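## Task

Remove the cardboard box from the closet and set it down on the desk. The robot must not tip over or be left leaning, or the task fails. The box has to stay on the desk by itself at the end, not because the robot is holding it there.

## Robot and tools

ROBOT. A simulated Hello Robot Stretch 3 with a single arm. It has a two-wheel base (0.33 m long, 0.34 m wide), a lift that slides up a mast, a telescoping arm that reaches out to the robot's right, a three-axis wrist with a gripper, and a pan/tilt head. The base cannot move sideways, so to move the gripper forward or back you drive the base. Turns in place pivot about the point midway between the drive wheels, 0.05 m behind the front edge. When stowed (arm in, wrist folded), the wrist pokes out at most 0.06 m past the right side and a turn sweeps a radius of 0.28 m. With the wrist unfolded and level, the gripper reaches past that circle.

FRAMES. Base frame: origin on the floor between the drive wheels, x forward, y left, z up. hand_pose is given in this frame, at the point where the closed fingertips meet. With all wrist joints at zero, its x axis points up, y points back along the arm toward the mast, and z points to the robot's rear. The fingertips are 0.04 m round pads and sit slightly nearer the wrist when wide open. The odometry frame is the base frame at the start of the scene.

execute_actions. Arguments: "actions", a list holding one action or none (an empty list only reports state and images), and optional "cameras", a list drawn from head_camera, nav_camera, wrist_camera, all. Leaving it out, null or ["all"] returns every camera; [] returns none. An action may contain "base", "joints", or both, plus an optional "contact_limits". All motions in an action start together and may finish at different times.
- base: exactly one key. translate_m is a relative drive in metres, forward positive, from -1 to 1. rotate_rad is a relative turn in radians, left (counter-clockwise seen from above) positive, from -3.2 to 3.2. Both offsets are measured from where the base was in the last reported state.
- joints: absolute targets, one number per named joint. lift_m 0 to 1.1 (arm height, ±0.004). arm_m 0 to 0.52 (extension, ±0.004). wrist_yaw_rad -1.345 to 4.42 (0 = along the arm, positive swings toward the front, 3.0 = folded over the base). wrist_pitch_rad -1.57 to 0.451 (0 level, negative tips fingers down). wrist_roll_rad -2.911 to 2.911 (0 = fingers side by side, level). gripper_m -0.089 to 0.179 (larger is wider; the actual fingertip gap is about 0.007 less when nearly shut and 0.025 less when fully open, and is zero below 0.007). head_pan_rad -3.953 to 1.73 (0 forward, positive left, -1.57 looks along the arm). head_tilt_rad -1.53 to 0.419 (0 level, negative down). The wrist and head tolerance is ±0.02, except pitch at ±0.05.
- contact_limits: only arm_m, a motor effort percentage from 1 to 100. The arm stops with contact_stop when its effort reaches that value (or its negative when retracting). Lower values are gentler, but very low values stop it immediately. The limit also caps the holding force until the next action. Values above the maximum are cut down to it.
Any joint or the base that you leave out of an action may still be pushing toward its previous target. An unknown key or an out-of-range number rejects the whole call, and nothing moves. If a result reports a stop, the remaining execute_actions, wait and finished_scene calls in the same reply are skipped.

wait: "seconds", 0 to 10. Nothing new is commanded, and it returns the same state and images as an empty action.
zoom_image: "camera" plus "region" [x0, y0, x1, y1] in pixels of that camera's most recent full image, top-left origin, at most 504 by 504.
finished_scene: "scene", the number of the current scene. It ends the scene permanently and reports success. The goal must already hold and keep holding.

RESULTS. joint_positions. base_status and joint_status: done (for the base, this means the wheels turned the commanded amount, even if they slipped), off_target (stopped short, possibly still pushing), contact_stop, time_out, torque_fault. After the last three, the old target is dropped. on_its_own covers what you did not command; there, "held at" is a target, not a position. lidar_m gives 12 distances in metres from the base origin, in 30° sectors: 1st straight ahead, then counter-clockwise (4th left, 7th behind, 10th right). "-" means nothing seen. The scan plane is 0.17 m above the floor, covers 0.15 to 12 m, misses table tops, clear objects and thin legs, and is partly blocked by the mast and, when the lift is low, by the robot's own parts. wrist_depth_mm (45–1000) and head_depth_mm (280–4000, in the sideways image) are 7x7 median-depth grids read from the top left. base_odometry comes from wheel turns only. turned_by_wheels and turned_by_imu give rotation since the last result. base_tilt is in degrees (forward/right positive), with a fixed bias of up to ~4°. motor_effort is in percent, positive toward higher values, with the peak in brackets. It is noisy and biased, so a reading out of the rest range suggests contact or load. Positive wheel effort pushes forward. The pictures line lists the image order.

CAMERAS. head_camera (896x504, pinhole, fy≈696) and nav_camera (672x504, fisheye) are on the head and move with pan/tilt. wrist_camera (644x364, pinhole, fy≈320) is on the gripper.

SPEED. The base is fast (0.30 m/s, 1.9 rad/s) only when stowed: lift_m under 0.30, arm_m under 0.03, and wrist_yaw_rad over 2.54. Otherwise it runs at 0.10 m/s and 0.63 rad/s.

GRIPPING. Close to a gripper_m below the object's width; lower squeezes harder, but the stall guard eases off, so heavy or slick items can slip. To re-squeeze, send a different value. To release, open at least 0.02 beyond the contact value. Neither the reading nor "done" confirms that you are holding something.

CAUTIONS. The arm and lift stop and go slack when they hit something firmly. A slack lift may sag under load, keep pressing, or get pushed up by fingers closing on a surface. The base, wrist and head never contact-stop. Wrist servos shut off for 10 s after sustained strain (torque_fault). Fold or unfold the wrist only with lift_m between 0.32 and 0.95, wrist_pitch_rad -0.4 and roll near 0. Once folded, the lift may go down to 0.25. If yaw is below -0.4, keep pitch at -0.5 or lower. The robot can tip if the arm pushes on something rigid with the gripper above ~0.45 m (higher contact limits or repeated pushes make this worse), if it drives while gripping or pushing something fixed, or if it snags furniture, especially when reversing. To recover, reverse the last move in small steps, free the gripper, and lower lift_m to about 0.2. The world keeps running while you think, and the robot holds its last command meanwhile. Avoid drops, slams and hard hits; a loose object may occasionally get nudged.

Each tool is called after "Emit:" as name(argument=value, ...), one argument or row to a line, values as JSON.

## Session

Emit:
execute_actions(
  actions=[],
)

Scene clock: 0.00 s.
base_odometry: x=+0.000 y=+0.000 heading=+0.000 (m, m, rad; odometry frame)
turned_by_wheels: +0.000 (rad since the last result)
turned_by_imu: +0.000 (rad since the last result)
base_tilt: forward=+0.5 right=+1.0 (deg)
lidar_m: 2.57 2.04 1.81 1.30 1.24 1.26 1.64 1.60 1.62 2.64 2.52 2.59
head_depth_mm: 1882 2732 3222 3268 3239 3180 2534 / 1808 2762 3187 3201 3147 3159 2556 / 1748 2773 2950 2974 2938 2939 2549 / 1671 2782 2783 2781 2761 2801 2571 / 1674 2618 2656 2599 2645 2619 2544 / 1678 2464 2501 2449 2466 2495 2416 / 1897 2383 2361 2380 2301 2345 2269
base_status: not commanded
joint_positions: lift_m=+0.389 arm_m=+0.000 wrist_yaw_rad=+2.873 wrist_pitch_rad=-0.467 wrist_roll_rad=+0.014 gripper_m=+0.037 head_pan_rad=-0.010 head_tilt_rad=-0.020
joint_status: not commanded
motor_effort: left_wheel=-1 right_wheel=+1 lift_m=+30 arm_m=+0 wrist_yaw_rad=+1 wrist_pitch_rad=+5 wrist_roll_rad=+0 gripper_m=+1 head_pan_rad=+0 head_tilt_rad=+1 (%)
hand_pose: x=+0.0366 y=+0.0655 z=+0.3910 quat_wxyz=(+0.255, +0.708, +0.069, +0.655) (m; base frame)
wrist_depth_mm: - - - - - - - / - - - - - - - / 943 - - - 960 916 919 / 896 - 839 819 791 776 753 / 703 - 681 667 667 642 638 / 608 610 - 575 561 563 552 / 531 526 - 506 497 492 486
pictures: head_camera (sideways: a quarter turn clockwise sets it upright), nav_camera (sideways: a quarter turn counterclockwise sets it upright), wrist_camera
Images, in order (width x height): head_camera 896x504, nav_camera 672x504, wrist_camera 644x364.

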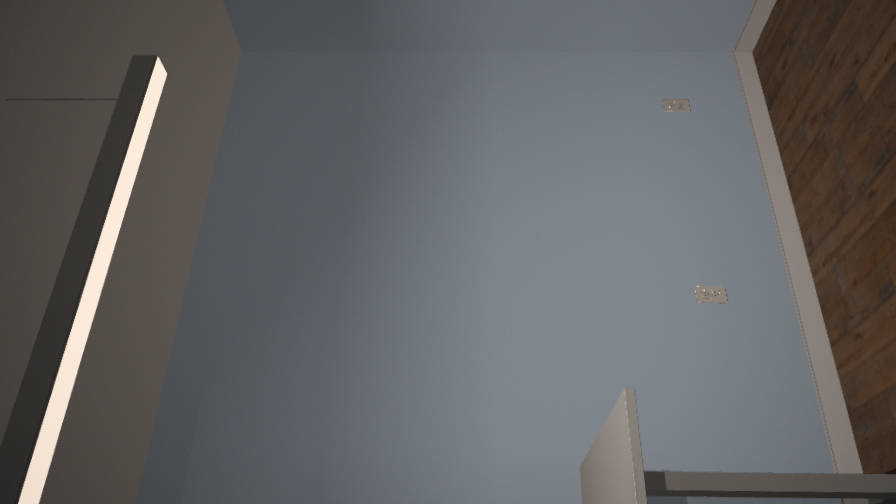

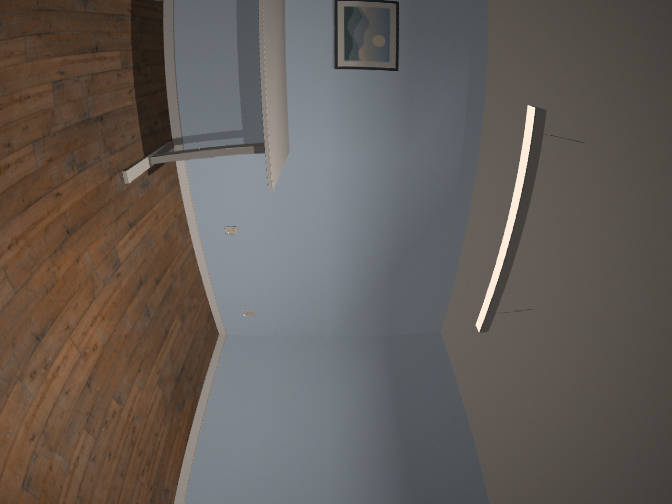

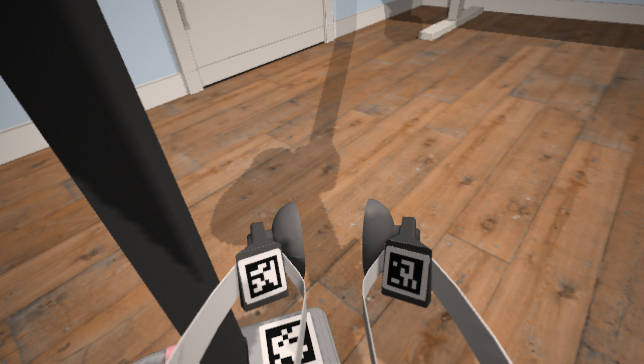

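Emit:
execute_actions(
  actions=[
    {"joints": {"head_pan_rad": -2.6, "head_tilt_rad": -0.25, "lift_m": 0.29}},
  ],
  cameras=["head_camera", "nav_camera"],
)

Scene clock: 2.10 s.
base_odometry: x=+0.000 y=+0.000 heading=+0.000 (m, m, rad; odometry frame)
turned_by_wheels: +0.000 (rad since the last result)
turned_by_imu: +0.001 (rad since the last result)
base_tilt: forward=+0.5 right=+1.0 (deg)
lidar_m: 2.57 2.04 1.80 1.30 1.24 1.27 1.65 1.59 1.63 2.64 2.51 2.58
head_depth_mm: 1404 1436 1498 1535 1610 1648 1704 / 1443 1513 1556 1619 1670 1721 1737 / 1464 1527 1557 1616 1676 1742 1783 / 1462 1512 1576 1622 1698 1742 1783 / 1471 1527 1565 1640 1685 1767 1788 / 1455 1493 1546 1621 1661 1730 1766 / 1439 1497 1542 1591 1656 1734 1772
base_status: not commanded
joint_positions: lift_m=+0.290 arm_m=+0.000 wrist_yaw_rad=+2.873 wrist_pitch_rad=-0.467 wrist_roll_rad=+0.014 gripper_m=+0.037 head_pan_rad=-2.593 head_tilt_rad=-0.247
joint_status: all done
motor_effort: left_wheel=-1(1) right_wheel=+1(0) lift_m=+24(25) arm_m=+0(0) wrist_yaw_rad=+0(1) wrist_pitch_rad=+5(5) wrist_roll_rad=+0(0) gripper_m=+0(1) head_pan_rad=-2(30) head_tilt_rad=-3(22) (%)
hand_pose: x=+0.0366 y=+0.0655 z=+0.2920 quat_wxyz=(+0.255, +0.708, +0.069, +0.655) (m; base frame)
wrist_depth_mm: - - - - - - - / - - - - - - 966 / 876 893 825 831 788 758 744 / 698 - 675 659 644 626 613 / 585 - 574 544 551 527 515 / 503 493 - 468 454 458 444 / 447 - - - 408 399 397
pictures: head_camera (sideways: a quarter turn clockwise sets it upright), nav_camera (sideways: a quarter turn counterclockwise sets it upright)
Images, in order (width x height): head_camera 896x504, nav_camera 672x504.

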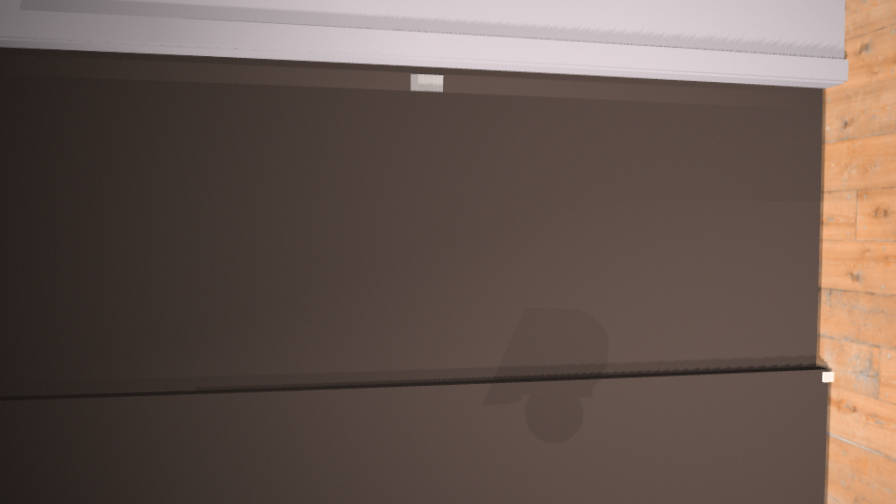

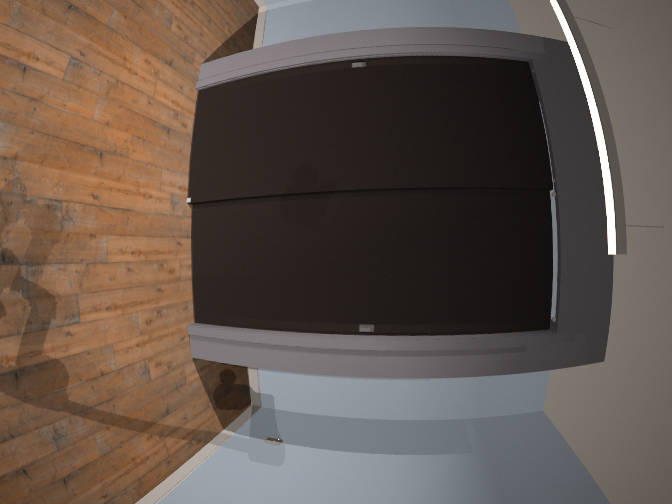

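Emit:
execute_actions(
  actions=[
    {"base": {"rotate_rad": -1.83}, "joints": {"wrist_yaw_rad": 2.62, "wrist_pitch_rad": -0.4, "gripper_m": 0.0, "head_pan_rad": -0.5}},
  ],
  cameras=[],
)

Emit:
execute_actions(
  actions=[
    {"base": {"translate_m": 1.0}},
  ],
  cameras=["head_camera", "nav_camera"],
)

Scene clock: 7.17 s.
base_odometry: x=+0.000 y=+0.000 heading=-1.830 (m, m, rad; odometry frame)
turned_by_wheels: -1.830 (rad since the last result)
turned_by_imu: -1.811 (rad since the last result)
base_tilt: forward=+0.5 right=+1.0 (deg)
lidar_m: 1.80 2.52 2.51 2.86 2.45 2.12 1.44 1.23 1.23 1.41 1.60 1.62
head_depth_mm: 1407 1446 1489 1541 1596 1640 1685 / 1439 1486 1522 1585 1636 1704 1719 / 1460 1515 1569 1628 1685 1740 1773 / 1477 1532 1591 1640 1693 1777 1786 / 1520 1592 1642 1708 1768 1848 1772 / 1570 1629 1701 1757 1834 1895 1776 / 1617 1685 1744 1799 1890 1982 1779
base_status: done
joint_positions: lift_m=+0.290 arm_m=+0.000 wrist_yaw_rad=+2.622 wrist_pitch_rad=-0.421 wrist_roll_rad=+0.014 gripper_m=+0.000 head_pan_rad=-0.507 head_tilt_rad=-0.248
joint_status: all done
motor_effort: left_wheel=+1(9) right_wheel=-2(6) lift_m=+25(24) arm_m=-1(1) wrist_yaw_rad=-1(2) wrist_pitch_rad=+8(8) wrist_roll_rad=+0(0) gripper_m=-2(84) head_pan_rad=+2(30) head_tilt_rad=-1(1) (%)
hand_pose: x=+0.0900 y=+0.0498 z=+0.3021 quat_wxyz=(+0.321, +0.710, -0.037, +0.625) (m; base frame)
wrist_depth_mm: - - - - - - - / - - - - - - - / - 975 922 871 871 829 804 / 759 735 713 710 670 675 651 / 632 605 592 - 563 553 548 / - 509 518 473 480 472 467 / - - - 424 416 412 406
pictures: none
No camera images: the call's "cameras" was empty. Leave "cameras" out to get every camera's image.

Scene clock: 12.20 s.
base_odometry: x=-0.256 y=-0.967 heading=-1.830 (m, m, rad; odometry frame)
turned_by_wheels: +0.000 (rad since the last result)
turned_by_imu: +0.002 (rad since the last result)
base_tilt: forward=+0.5 right=+1.0 (deg)
lidar_m: 0.94 1.84 1.83 2.09 3.15 2.73 2.26 1.91 1.91 1.06 0.86 0.86
head_depth_mm: 720 740 764 790 814 842 876 / 738 763 788 814 845 872 902 / 760 785 812 842 870 905 937 / 778 811 839 865 900 939 979 / 807 832 862 896 934 969 1016 / 812 843 874 904 941 979 1031 / 840 875 905 940 985 1026 1077
base_status: done
joint_positions: lift_m=+0.290 arm_m=+0.000 wrist_yaw_rad=+2.622 wrist_pitch_rad=-0.420 wrist_roll_rad=+0.014 gripper_m=+0.000 head_pan_rad=-0.507 head_tilt_rad=-0.248
joint_status: not commanded
motor_effort: left_wheel=+1(9) right_wheel=-1(5) lift_m=+25(24) arm_m=+0(1) wrist_yaw_rad=-1(1) wrist_pitch_rad=+8(9) wrist_roll_rad=+0(0) gripper_m=-2(2) head_pan_rad=+2(3) head_tilt_rad=-1(2) (%)
hand_pose: x=+0.0901 y=+0.0499 z=+0.3023 quat_wxyz=(+0.320, +0.710, -0.037, +0.626) (m; base frame)
wrist_depth_mm: - - - - - - - / - - - - - - - / - 978 940 907 867 848 834 / 764 744 719 702 684 667 666 / 626 605 597 - 564 562 543 / - 514 512 472 480 474 467 / - - - 424 420 413 411
pictures: head_camera (sideways: a quarter turn clockwise sets it upright), nav_camera (sideways: a quarter turn counterclockwise sets it upright)
Images, in order (width x height): head_camera 896x504, nav_camera 672x504.

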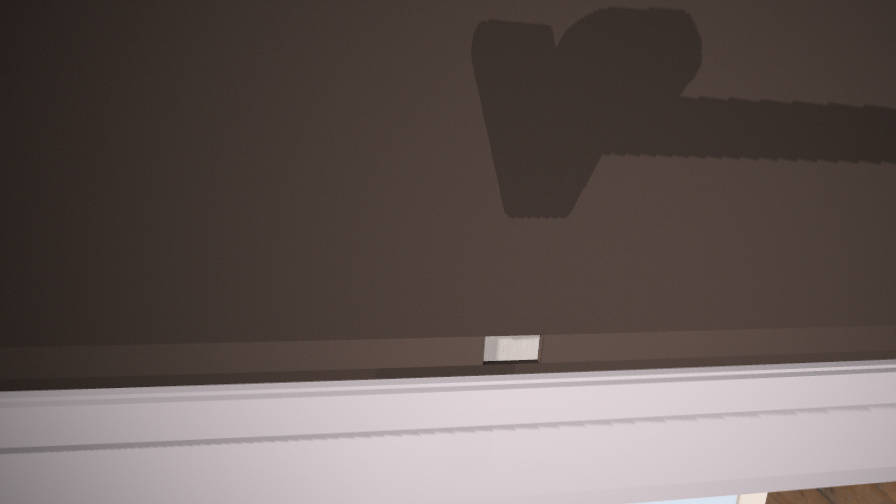

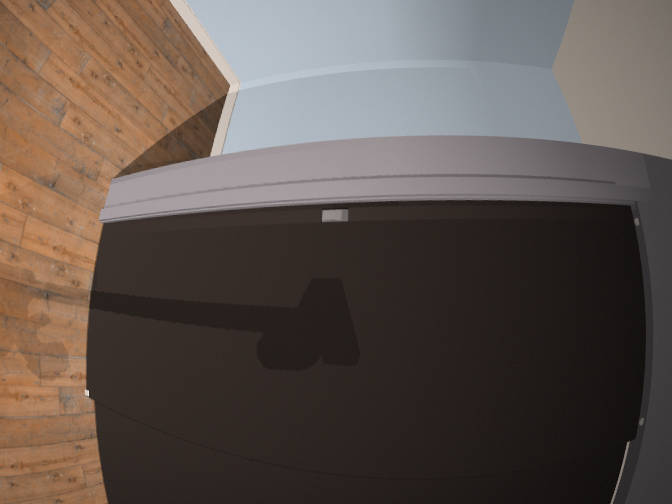

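Emit:
execute_actions(
  actions=[
    {"base": {"translate_m": 0.55}, "joints": {"lift_m": 0.85, "wrist_yaw_rad": 0.0, "head_pan_rad": -1.5, "head_tilt_rad": -0.45}},
  ],
  cameras=[],
)

Emit:
execute_actions(
  actions=[
    {"base": {"rotate_rad": 0.815}, "joints": {"lift_m": 0.952, "wrist_pitch_rad": 0.02, "wrist_roll_rad": 1.57}},
  ],
)

Scene clock: 19.87 s.
base_odometry: x=-0.397 y=-1.498 heading=-1.830 (m, m, rad; odometry frame)
turned_by_wheels: +0.000 (rad since the last result)
turned_by_imu: +0.002 (rad since the last result)
base_tilt: forward=+0.4 right=+1.0 (deg)
lidar_m: 0.50 1.46 1.46 1.67 2.79 3.17 2.69 2.29 1.07 0.54 0.46 0.43
head_depth_mm: 621 672 735 820 1001 1131 1306 / 568 610 661 725 792 882 986 / 521 558 600 648 705 775 850 / 482 514 550 590 637 693 758 / 449 477 507 542 580 626 680 / 420 444 471 501 532 572 615 / 394 416 438 465 492 526 564
base_status: done
joint_positions: lift_m=+0.850 arm_m=+0.000 wrist_yaw_rad=+0.002 wrist_pitch_rad=-0.420 wrist_roll_rad=+0.014 gripper_m=+0.000 head_pan_rad=-1.493 head_tilt_rad=-0.444
joint_status: all done
motor_effort: left_wheel=+1(9) right_wheel=-1(4) lift_m=+35(36) arm_m=-1(0) wrist_yaw_rad=-2(2) wrist_pitch_rad=+8(8) wrist_roll_rad=+0(0) gripper_m=-2(1) head_pan_rad=-3(30) head_tilt_rad=-2(20) (%)
hand_pose: x=-0.0210 y=-0.3687 z=+0.8619 quat_wxyz=(+0.687, +0.147, -0.696, -0.148) (m; base frame)
wrist_depth_mm: 225 255 309 399 622 963 - / 236 272 331 433 688 - - / 245 286 354 465 784 - - / 260 307 381 526 917 - - / 273 324 414 - - - - / 283 345 439 679 - - - / 302 376 527 740 962 950 922
pictures: none
No camera images: the call's "cameras" was empty. Leave "cameras" out to get every camera's image.

Scene clock: 22.17 s.
base_odometry: x=-0.397 y=-1.498 heading=-1.015 (m, m, rad; odometry frame)
turned_by_wheels: +0.815 (rad since the last result)
turned_by_imu: +0.811 (rad since the last result)
base_tilt: forward=+0.4 right=+1.0 (deg)
lidar_m: 1.46 1.52 2.07 3.16 3.20 2.37 2.29 0.65 0.48 0.43 0.44 1.52
head_depth_mm: 356 378 404 435 469 508 545 / 360 384 410 441 467 507 - / 364 388 416 447 491 524 - / 361 386 412 440 477 514 562 / 345 369 396 428 465 512 569 / 360 387 415 448 485 532 587 / 366 392 422 455 495 542 603
base_status: done
joint_positions: lift_m=+0.952 arm_m=+0.000 wrist_yaw_rad=+0.001 wrist_pitch_rad=-0.004 wrist_roll_rad=+1.565 gripper_m=+0.000 head_pan_rad=-1.493 head_tilt_rad=-0.445
joint_status: all done
motor_effort: left_wheel=-4(6) right_wheel=+3(7) lift_m=+36(36) arm_m=-1(1) wrist_yaw_rad=-2(2) wrist_pitch_rad=+9(10) wrist_roll_rad=+2(5) gripper_m=-2(2) head_pan_rad=-3(3) head_tilt_rad=-3(3) (%)
hand_pose: x=-0.0210 y=-0.4007 z=+1.0651 quat_wxyz=(+0.003, +0.001, -1.000, -0.002) (m; base frame)
wrist_depth_mm: 202 201 199 199 197 197 195 / 209 207 208 206 203 203 201 / 216 215 213 213 211 208 208 / 224 223 220 219 218 217 215 / 232 230 228 - 225 225 223 / 240 239 236 240 233 231 231 / 231 229 226 223 220 219 217
pictures: head_camera (sideways: a quarter turn clockwise sets it upright), nav_camera (sideways: a quarter turn counterclockwise sets it upright), wrist_camera
Images, in order (width x height): head_camera 896x504, nav_camera 672x504, wrist_camera 644x364.

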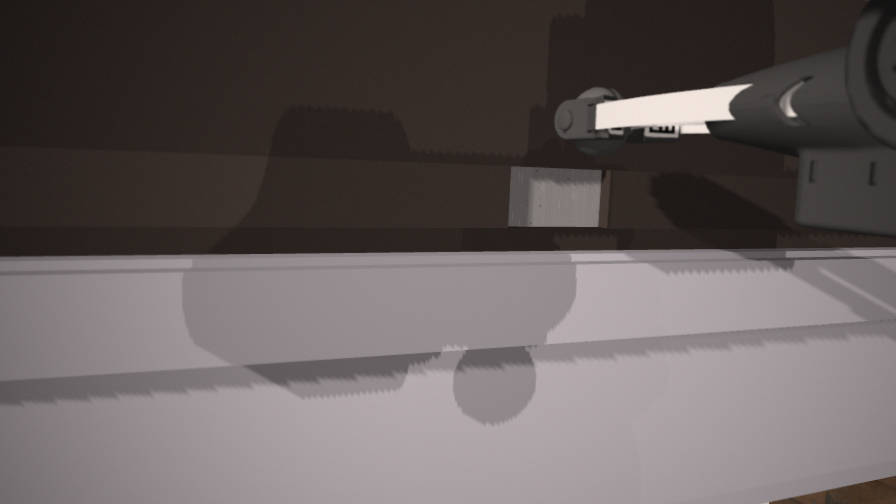

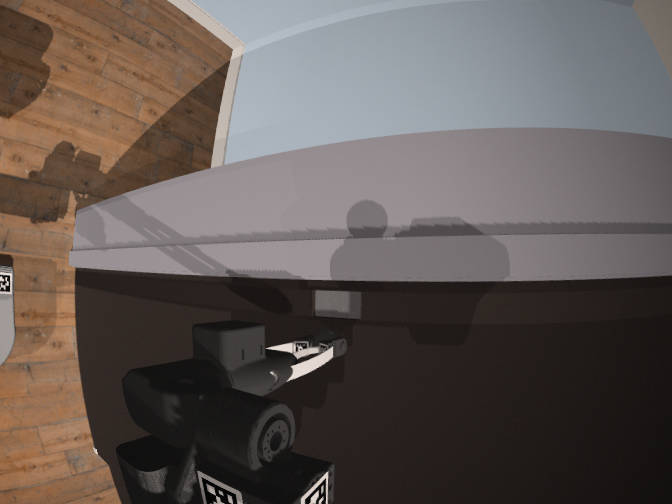

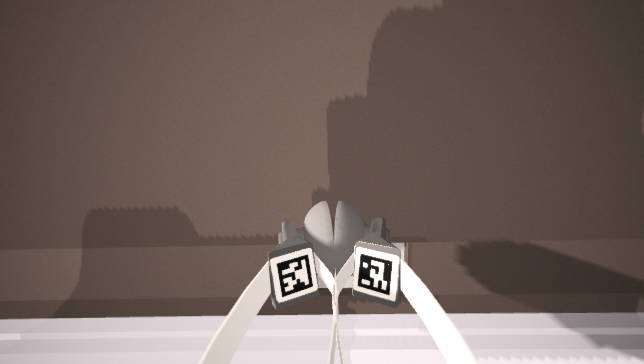

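Emit:
execute_actions(
  actions=[
    {"base": {"translate_m": 0.049}, "joints": {"lift_m": 0.942, "arm_m": 0.022}},
  ],
  cameras=["head_camera", "wrist_camera"],
)

Scene clock: 25.47 s.
base_odometry: x=-0.371 y=-1.540 heading=-1.015 (m, m, rad; odometry frame)
turned_by_wheels: +0.000 (rad since the last result)
turned_by_imu: +0.001 (rad since the last result)
base_tilt: forward=+0.5 right=+1.0 (deg)
lidar_m: 1.41 1.46 2.00 3.17 3.29 2.42 2.33 0.65 0.48 0.43 0.46 1.47
head_depth_mm: 355 378 405 434 467 508 538 / 360 384 411 440 474 506 - / 344 369 399 429 467 510 - / 341 367 393 423 457 498 552 / 358 382 410 441 478 522 574 / 362 387 415 448 486 531 587 / 367 391 421 454 503 1514 1425
base_status: done
joint_positions: lift_m=+0.942 arm_m=+0.022 wrist_yaw_rad=+0.001 wrist_pitch_rad=-0.004 wrist_roll_rad=+1.566 gripper_m=+0.000 head_pan_rad=-1.493 head_tilt_rad=-0.445
joint_status: all done
motor_effort: left_wheel=-3(5) right_wheel=+3(7) lift_m=+24(30) arm_m=+4(3) wrist_yaw_rad=-1(1) wrist_pitch_rad=+10(10) wrist_roll_rad=+2(2) gripper_m=-1(3) head_pan_rad=-3(3) head_tilt_rad=-2(4) (%)
hand_pose: x=-0.0210 y=-0.4229 z=+1.0556 quat_wxyz=(+0.003, +0.001, -1.000, -0.002) (m; base frame)
wrist_depth_mm: 182 181 180 178 177 176 176 / 188 187 185 184 182 183 181 / 195 193 192 191 189 187 186 / 201 200 199 197 194 195 192 / 207 206 205 - 203 201 199 / 198 197 194 183 192 190 190 / 189 187 185 185 184 182 180
pictures: head_camera (sideways: a quarter turn clockwise sets it upright), wrist_camera
Images, in order (width x height): head_camera 896x504, wrist_camera 644x364.

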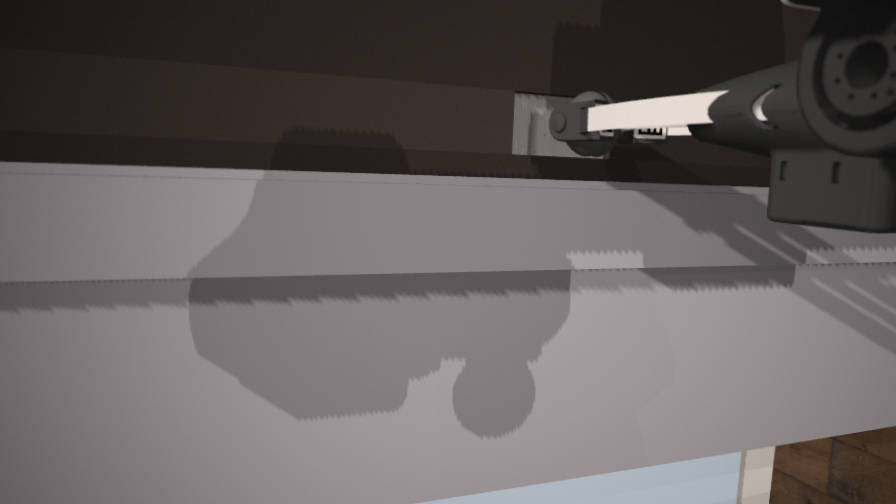

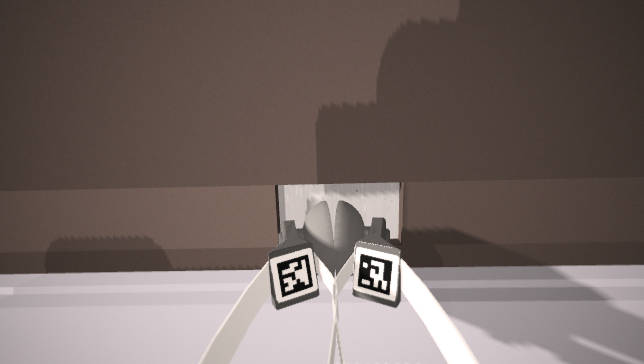

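Well aligned. Extend to contact.

Emit:
execute_actions(
  actions=[
    {"joints": {"arm_m": 0.07}, "contact_limits": {"arm_m": 10}},
  ],
  cameras=["head_camera", "wrist_camera"],
)

Scene clock: 26.97 s.
base_odometry: x=-0.371 y=-1.540 heading=-1.015 (m, m, rad; odometry frame)
turned_by_wheels: +0.000 (rad since the last result)
turned_by_imu: +0.000 (rad since the last result)
base_tilt: forward=+0.5 right=+1.0 (deg)
lidar_m: 1.41 1.47 2.00 3.18 3.29 2.42 2.34 0.66 0.48 0.43 0.46 1.47
head_depth_mm: 357 380 406 436 470 503 - / 361 385 411 444 475 - - / 344 369 399 431 467 506 - / 342 367 394 424 458 498 557 / 358 382 410 441 478 523 577 / 364 387 415 448 486 531 588 / 367 393 422 456 503 1503 1419
base_status: not commanded
joint_positions: lift_m=+0.942 arm_m=+0.054 wrist_yaw_rad=+0.001 wrist_pitch_rad=-0.005 wrist_roll_rad=+1.566 gripper_m=+0.000 head_pan_rad=-1.493 head_tilt_rad=-0.445
joint_status: arm_m contact_stop (moved +0.032 of +0.048)
on_its_own: arm_m is slack since a contact_stop, until your next command for it (your +0.070 is given up)
motor_effort: left_wheel=-3(4) right_wheel=+4(4) lift_m=+25(24) arm_m=+0(11) wrist_yaw_rad=+0(1) wrist_pitch_rad=+10(10) wrist_roll_rad=+2(2) gripper_m=-2(2) head_pan_rad=-4(2) head_tilt_rad=-2(3) (%)
contact_limits: arm_m 10 (drawing in: default 32, maximum 52; extending or still: default 43, maximum 71)
hand_pose: x=-0.0212 y=-0.4547 z=+1.0554 quat_wxyz=(+0.003, +0.000, -1.000, -0.003) (m; base frame)
wrist_depth_mm: 153 152 151 151 150 149 148 / 158 157 157 156 154 154 154 / 164 163 162 161 160 159 159 / 170 168 168 167 166 164 163 / 175 174 174 - 172 171 169 / 180 180 178 174 175 174 173 / 158 157 155 152 151 150 148
pictures: head_camera (sideways: a quarter turn clockwise sets it upright), wrist_camera
Images, in order (width x height): head_camera 896x504, wrist_camera 644x364.

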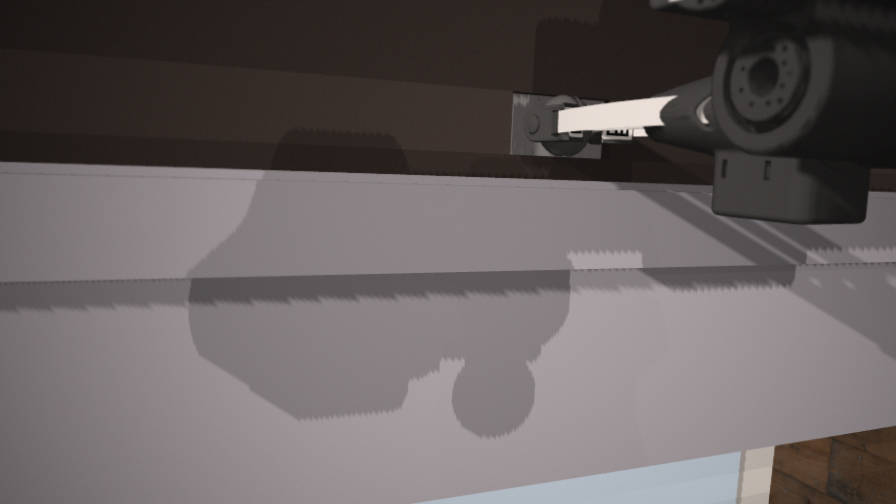

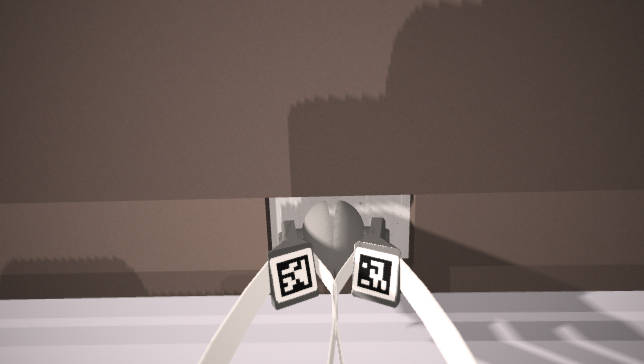

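Emit:
execute_actions(
  actions=[
    {"base": {"translate_m": -0.3}, "joints": {"arm_m": 0.053, "head_pan_rad": -1.4, "head_tilt_rad": -0.55}, "contact_limits": {"arm_m": 25}},
  ],
)

Scene clock: 31.43 s.
base_odometry: x=-0.529 y=-1.285 heading=-1.015 (m, m, rad; odometry frame)
turned_by_wheels: +0.000 (rad since the last result)
turned_by_imu: +0.001 (rad since the last result)
base_tilt: forward=+0.5 right=+1.0 (deg)
lidar_m: 1.71 1.77 2.42 3.55 2.87 2.11 2.04 0.66 0.48 0.46 0.53 0.63
head_depth_mm: 352 380 412 448 490 - - / 367 393 424 456 510 - - / 984 1080 913 1235 1000 1153 1286 / 1004 1097 991 1251 1047 1193 1351 / 1024 1116 998 1190 1245 1200 1354 / 875 926 917 1004 1014 1096 868 / 717 753 770 610 628 659 729
base_status: done
joint_positions: lift_m=+0.942 arm_m=+0.053 wrist_yaw_rad=+0.054 wrist_pitch_rad=-0.004 wrist_roll_rad=+1.566 gripper_m=+0.000 head_pan_rad=-1.407 head_tilt_rad=-0.543
joint_status: all done
on_its_own: wrist_yaw_rad is held at +0.051, not at your +0.000, by its stall guard, which is not easing now
motor_effort: left_wheel=-1(7) right_wheel=+2(27) lift_m=+24(24) arm_m=-1(3) wrist_yaw_rad=-2(68) wrist_pitch_rad=+10(10) wrist_roll_rad=+2(2) gripper_m=-2(1) head_pan_rad=+2(9) head_tilt_rad=-3(15) (%)
contact_limits: arm_m 25 (drawing in: default 32, maximum 52; extending or still: default 43, maximum 71)
hand_pose: x=-0.0077 y=-0.4538 z=+1.0554 quat_wxyz=(+0.003, +0.027, -1.000, -0.003) (m; base frame)
wrist_depth_mm: 149 148 147 147 146 145 145 / 154 154 154 153 152 151 149 / 161 160 159 159 158 157 157 / 168 167 166 165 165 163 163 / 177 175 174 - 173 172 170 / 185 184 181 750 179 179 178 / 702 674 616 639 657 603 644
pictures: head_camera (sideways: a quarter turn clockwise sets it upright), nav_camera (sideways: a quarter turn counterclockwise sets it upright), wrist_camera
Images, in order (width x height): head_camera 896x504, nav_camera 672x504, wrist_camera 644x364.

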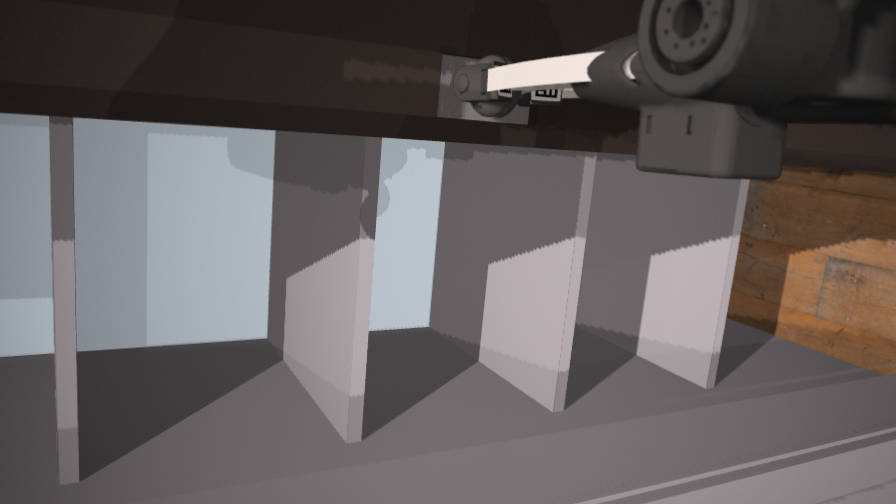

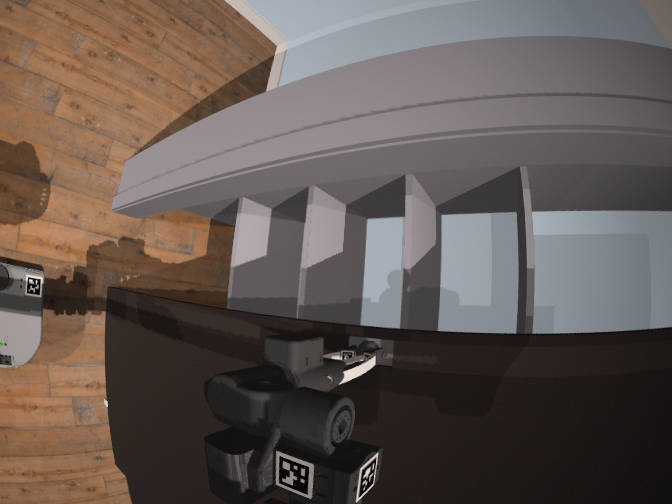

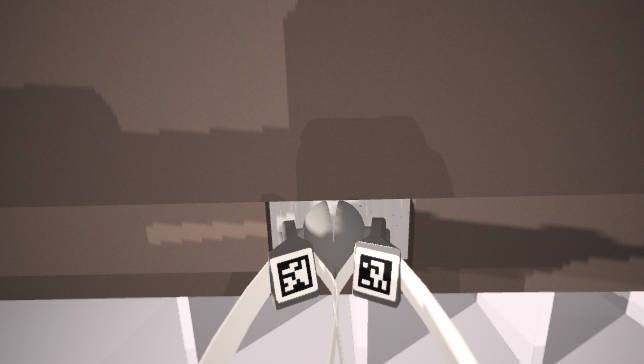

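Emit:
execute_actions(
  actions=[
    {"base": {"translate_m": -0.28}, "joints": {"arm_m": 0.053}, "contact_limits": {"arm_m": 25}},
  ],
)

Scene clock: 36.03 s.
base_odometry: x=-0.677 y=-1.047 heading=-1.015 (m, m, rad; odometry frame)
turned_by_wheels: +0.000 (rad since the last result)
turned_by_imu: +0.001 (rad since the last result)
base_tilt: forward=+0.5 right=+1.0 (deg)
lidar_m: 1.99 2.06 2.83 3.55 2.47 1.83 1.76 0.66 0.48 0.46 0.98 0.74
head_depth_mm: 353 380 413 452 493 - - / 360 388 421 453 515 - - / 990 1072 849 1185 966 1160 701 / 1012 1101 986 1246 1049 1189 1365 / 1024 1130 996 1252 1268 1200 1358 / 1047 1157 996 1259 1279 1236 1361 / 1069 1181 1005 1255 1301 1340 1366
base_status: done
joint_positions: lift_m=+0.942 arm_m=+0.053 wrist_yaw_rad=+0.104 wrist_pitch_rad=-0.004 wrist_roll_rad=+1.566 gripper_m=+0.000 head_pan_rad=-1.407 head_tilt_rad=-0.543
joint_status: all done
on_its_own: wrist_yaw_rad is held at +0.097, not at your +0.000, by its stall guard, which is not easing now
motor_effort: left_wheel=-1(7) right_wheel=+0(26) lift_m=+25(24) arm_m=+1(1) wrist_yaw_rad=-7(64) wrist_pitch_rad=+10(10) wrist_roll_rad=+2(2) gripper_m=-1(3) head_pan_rad=+1(2) head_tilt_rad=-4(5) (%)
contact_limits: arm_m 25 (drawing in: default 32, maximum 52; extending or still: default 43, maximum 71)
hand_pose: x=+0.0053 y=-0.4527 z=+1.0555 quat_wxyz=(+0.003, +0.052, -0.999, -0.002) (m; base frame)
wrist_depth_mm: 146 145 145 144 144 143 142 / 153 152 151 151 150 149 148 / 160 159 159 158 157 157 156 / 168 168 168 167 166 164 163 / 179 177 177 - 176 174 173 / 189 188 188 845 184 184 182 / - - 916 948 967 694 788
pictures: head_camera (sideways: a quarter turn clockwise sets it upright), nav_camera (sideways: a quarter turn counterclockwise sets it upright), wrist_camera
Images, in order (width x height): head_camera 896x504, nav_camera 672x504, wrist_camera 644x364.

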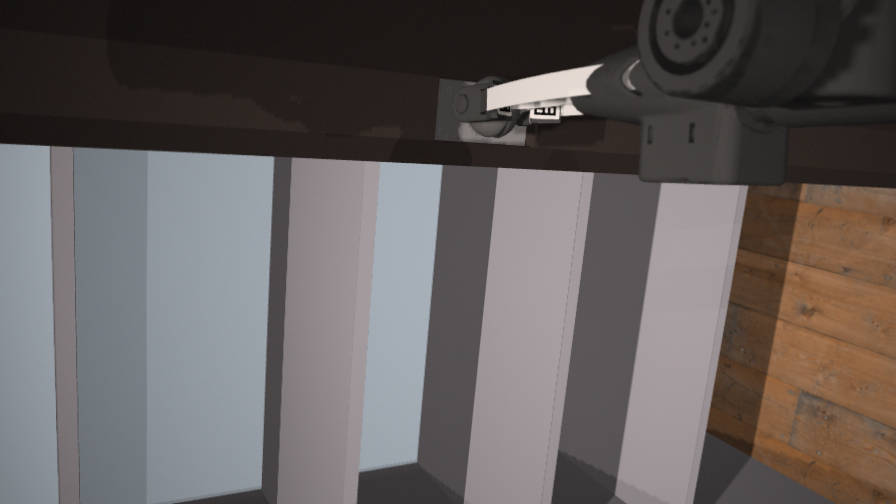

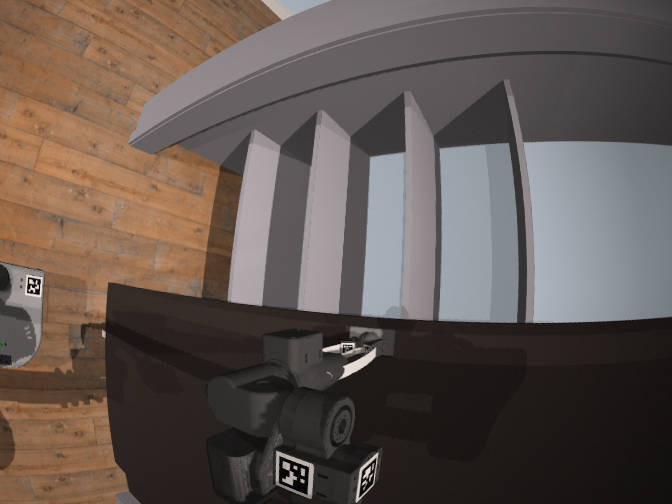

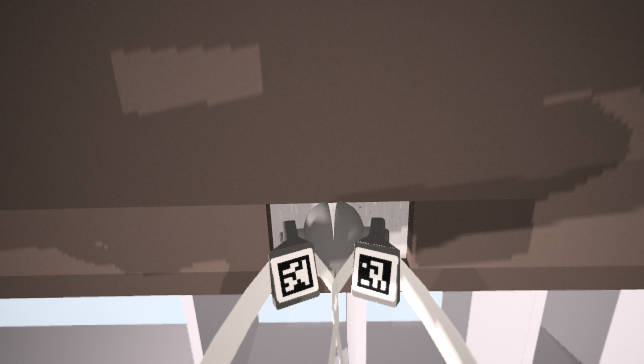

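Emit:
execute_actions(
  actions=[
    {"base": {"translate_m": -0.83}, "joints": {"arm_m": 0.005, "wrist_yaw_rad": 0.0, "head_pan_rad": -1.6, "head_tilt_rad": -0.5}},
  ],
)

Scene clock: 46.63 s.
base_odometry: x=-1.115 y=-0.342 heading=-1.015 (m, m, rad; odometry frame)
turned_by_wheels: +0.000 (rad since the last result)
turned_by_imu: +0.002 (rad since the last result)
base_tilt: forward=+0.5 right=+1.0 (deg)
lidar_m: 2.81 2.92 3.69 3.11 1.33 0.97 0.94 0.97 0.45 0.44 0.48 0.66
head_depth_mm: 338 363 393 435 480 523 - / 388 390 409 441 478 523 - / 407 438 474 527 568 - - / 409 440 476 519 570 626 - / 409 441 477 520 571 622 684 / 406 433 448 484 526 574 647 / 371 400 433 472 519 578 651
base_status: done
joint_positions: lift_m=+0.942 arm_m=+0.005 wrist_yaw_rad=+0.002 wrist_pitch_rad=-0.004 wrist_roll_rad=+1.566 gripper_m=+0.000 head_pan_rad=-1.593 head_tilt_rad=-0.507
joint_status: all done
motor_effort: left_wheel=-1(10) right_wheel=+2(23) lift_m=+24(25) arm_m=-4(2) wrist_yaw_rad=-1(59) wrist_pitch_rad=+10(10) wrist_roll_rad=+2(2) gripper_m=-2(2) head_pan_rad=-3(15) head_tilt_rad=+2(9) (%)
hand_pose: x=-0.0209 y=-0.4064 z=+1.0555 quat_wxyz=(+0.003, +0.001, -1.000, -0.003) (m; base frame)
wrist_depth_mm: 183 184 180 180 180 179 177 / 178 177 177 175 174 171 172 / 184 183 181 181 180 178 177 / 269 269 265 275 265 261 260 / 278 276 276 - 269 268 267 / 288 288 287 288 281 280 276 / 297 294 293 281 280 277 273
pictures: head_camera (sideways: a quarter turn clockwise sets it upright), nav_camera (sideways: a quarter turn counterclockwise sets it upright), wrist_camera
Images, in order (width x height): head_camera 896x504, nav_camera 672x504, wrist_camera 644x364.

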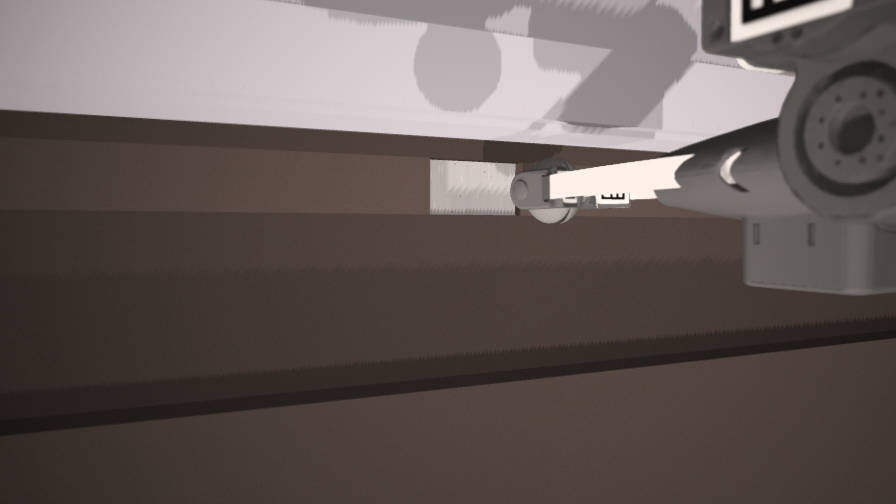

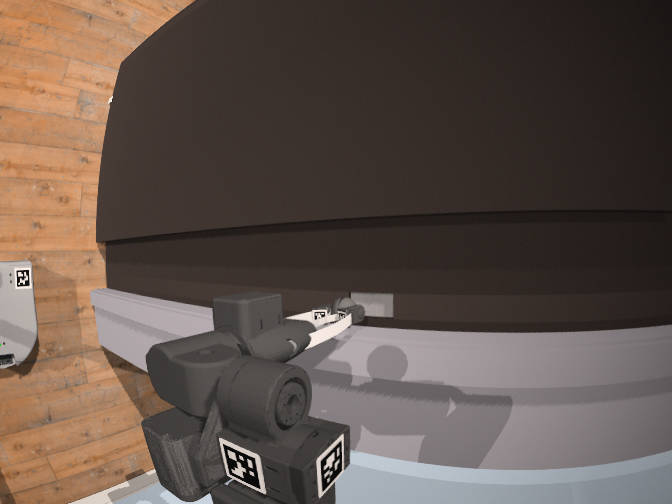

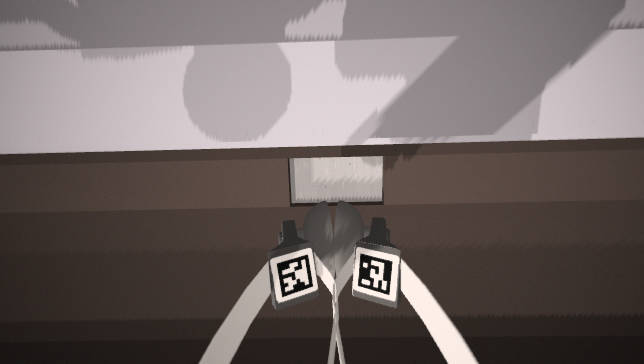

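Emit:
execute_actions(
  actions=[
    {"joints": {"arm_m": 0.12, "wrist_yaw_rad": -0.033}, "contact_limits": {"arm_m": 10}},
  ],
  cameras=["head_camera", "wrist_camera"],
)

Scene clock: 48.83 s.
base_odometry: x=-1.115 y=-0.342 heading=-1.015 (m, m, rad; odometry frame)
turned_by_wheels: +0.000 (rad since the last result)
turned_by_imu: +0.001 (rad since the last result)
base_tilt: forward=+0.5 right=+1.0 (deg)
lidar_m: 2.82 2.92 3.70 3.12 1.33 0.97 0.94 0.97 0.45 0.44 0.48 0.66
head_depth_mm: 338 363 394 433 - - - / 388 388 410 440 - - 615 / 409 439 476 511 - - 736 / 409 441 478 519 563 649 714 / 411 442 478 521 573 627 692 / 407 433 449 484 524 574 645 / 371 400 434 472 520 576 651
base_status: not commanded
joint_positions: lift_m=+0.942 arm_m=+0.104 wrist_yaw_rad=-0.032 wrist_pitch_rad=-0.005 wrist_roll_rad=+1.566 gripper_m=+0.000 head_pan_rad=-1.593 head_tilt_rad=-0.507
joint_status: arm_m contact_stop (moved +0.099 of +0.115); the others done
on_its_own: arm_m is slack since a contact_stop, until your next command for it (your +0.120 is given up)
motor_effort: left_wheel=-2(3) right_wheel=+3(3) lift_m=+24(25) arm_m=+0(11) wrist_yaw_rad=+0(2) wrist_pitch_rad=+10(11) wrist_roll_rad=+2(2) gripper_m=-2(3) head_pan_rad=-2(2) head_tilt_rad=+3(4) (%)
contact_limits: arm_m 10 (drawing in: default 32, maximum 52; extending or still: default 43, maximum 71)
hand_pose: x=-0.0297 y=-0.5048 z=+1.0553 quat_wxyz=(+0.003, -0.016, -1.000, -0.003) (m; base frame)
wrist_depth_mm: 83 82 82 81 81 80 80 / 85 85 84 84 83 83 82 / 87 87 86 86 86 85 84 / 90 90 89 88 88 87 87 / 176 175 174 - 172 170 169 / 181 180 178 179 175 176 174 / 186 186 184 183 182 180 179
pictures: head_camera (sideways: a quarter turn clockwise sets it upright), wrist_camera
Images, in order (width x height): head_camera 896x504, wrist_camera 644x364.

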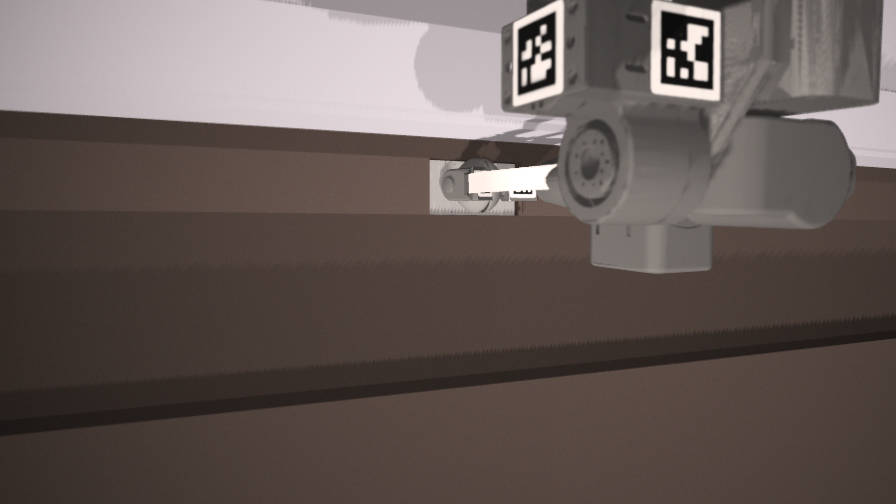

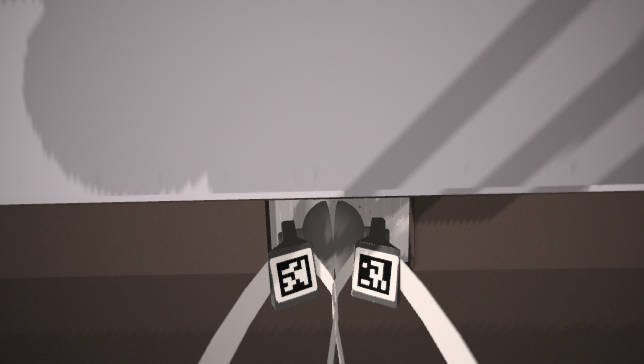

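Emit:
execute_actions(
  actions=[
    {"base": {"translate_m": 0.13}, "joints": {"arm_m": 0.103, "head_pan_rad": -1.75}, "contact_limits": {"arm_m": 25}},
  ],
)

Scene clock: 52.27 s.
base_odometry: x=-1.047 y=-0.453 heading=-1.015 (m, m, rad; odometry frame)
turned_by_wheels: +0.000 (rad since the last result)
turned_by_imu: -0.008 (rad since the last result)
base_tilt: forward=+0.5 right=+1.0 (deg)
lidar_m: 2.69 2.78 3.71 3.16 1.53 1.10 1.06 1.10 0.48 0.46 0.48 0.64
head_depth_mm: 413 426 439 470 - - 669 / 787 834 850 710 - - 688 / 1002 1084 1038 1210 - - 1317 / 411 443 480 519 - - 751 / 399 405 436 471 499 577 636 / 361 389 420 455 499 552 617 / 357 383 414 449 491 541 605
base_status: done
joint_positions: lift_m=+0.942 arm_m=+0.103 wrist_yaw_rad=-0.081 wrist_pitch_rad=-0.005 wrist_roll_rad=+1.566 gripper_m=+0.000 head_pan_rad=-1.743 head_tilt_rad=-0.507
joint_status: all done
on_its_own: wrist_yaw_rad is held at -0.083, not at your -0.033, by its stall guard, which is not easing now
motor_effort: left_wheel=-2(10) right_wheel=+1(30) lift_m=+24(25) arm_m=+1(4) wrist_yaw_rad=-1(59) wrist_pitch_rad=+10(10) wrist_roll_rad=+2(2) gripper_m=-2(3) head_pan_rad=-2(11) head_tilt_rad=+4(3) (%)
contact_limits: arm_m 25 (drawing in: default 32, maximum 52; extending or still: default 43, maximum 71)
hand_pose: x=-0.0422 y=-0.5032 z=+1.0554 quat_wxyz=(+0.003, -0.041, -0.999, -0.003) (m; base frame)
wrist_depth_mm: 500 449 512 516 534 547 453 / 831 513 712 829 793 607 452 / 825 517 796 824 810 612 474 / 173 173 172 170 169 167 166 / 176 175 175 - 172 170 170 / 179 178 177 155 174 173 171 / 135 133 132 130 129 128 127
pictures: head_camera (sideways: a quarter turn clockwise sets it upright), nav_camera (sideways: a quarter turn counterclockwise sets it upright), wrist_camera
Images, in order (width x height): head_camera 896x504, nav_camera 672x504, wrist_camera 644x364.

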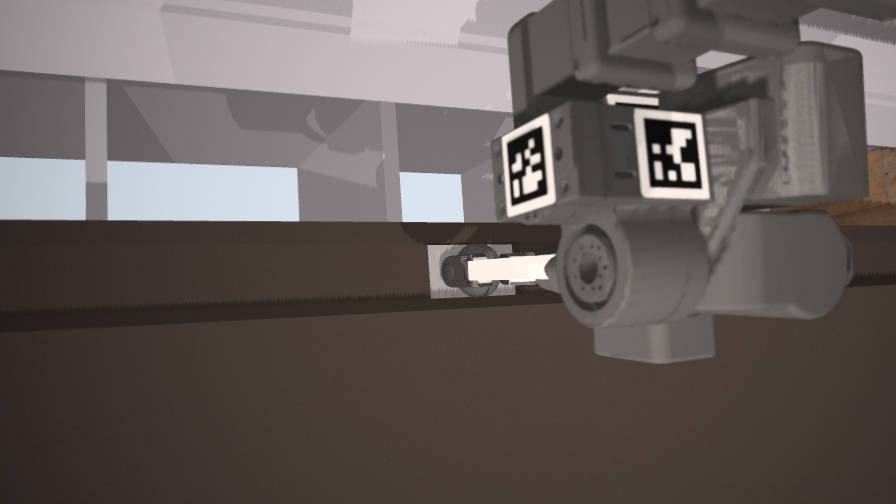

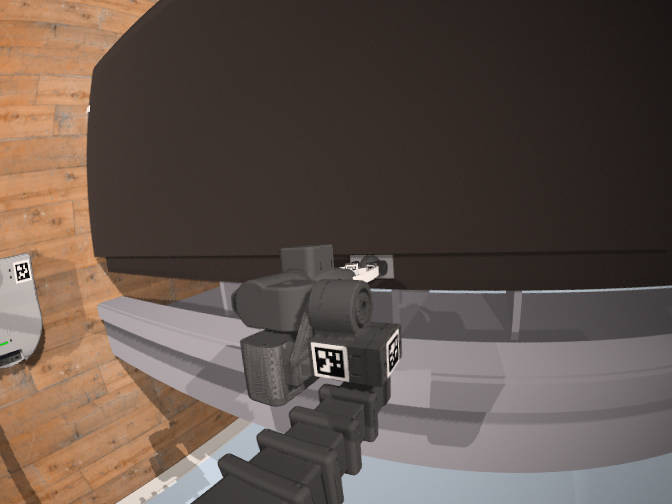

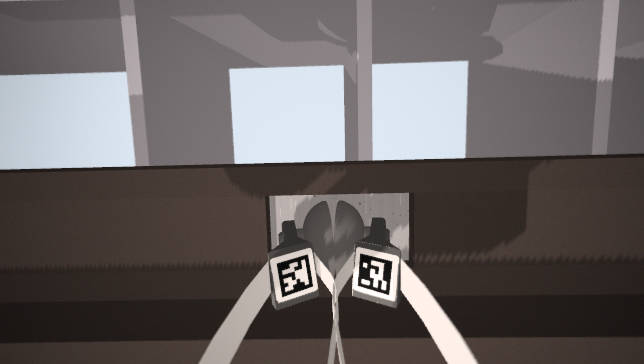

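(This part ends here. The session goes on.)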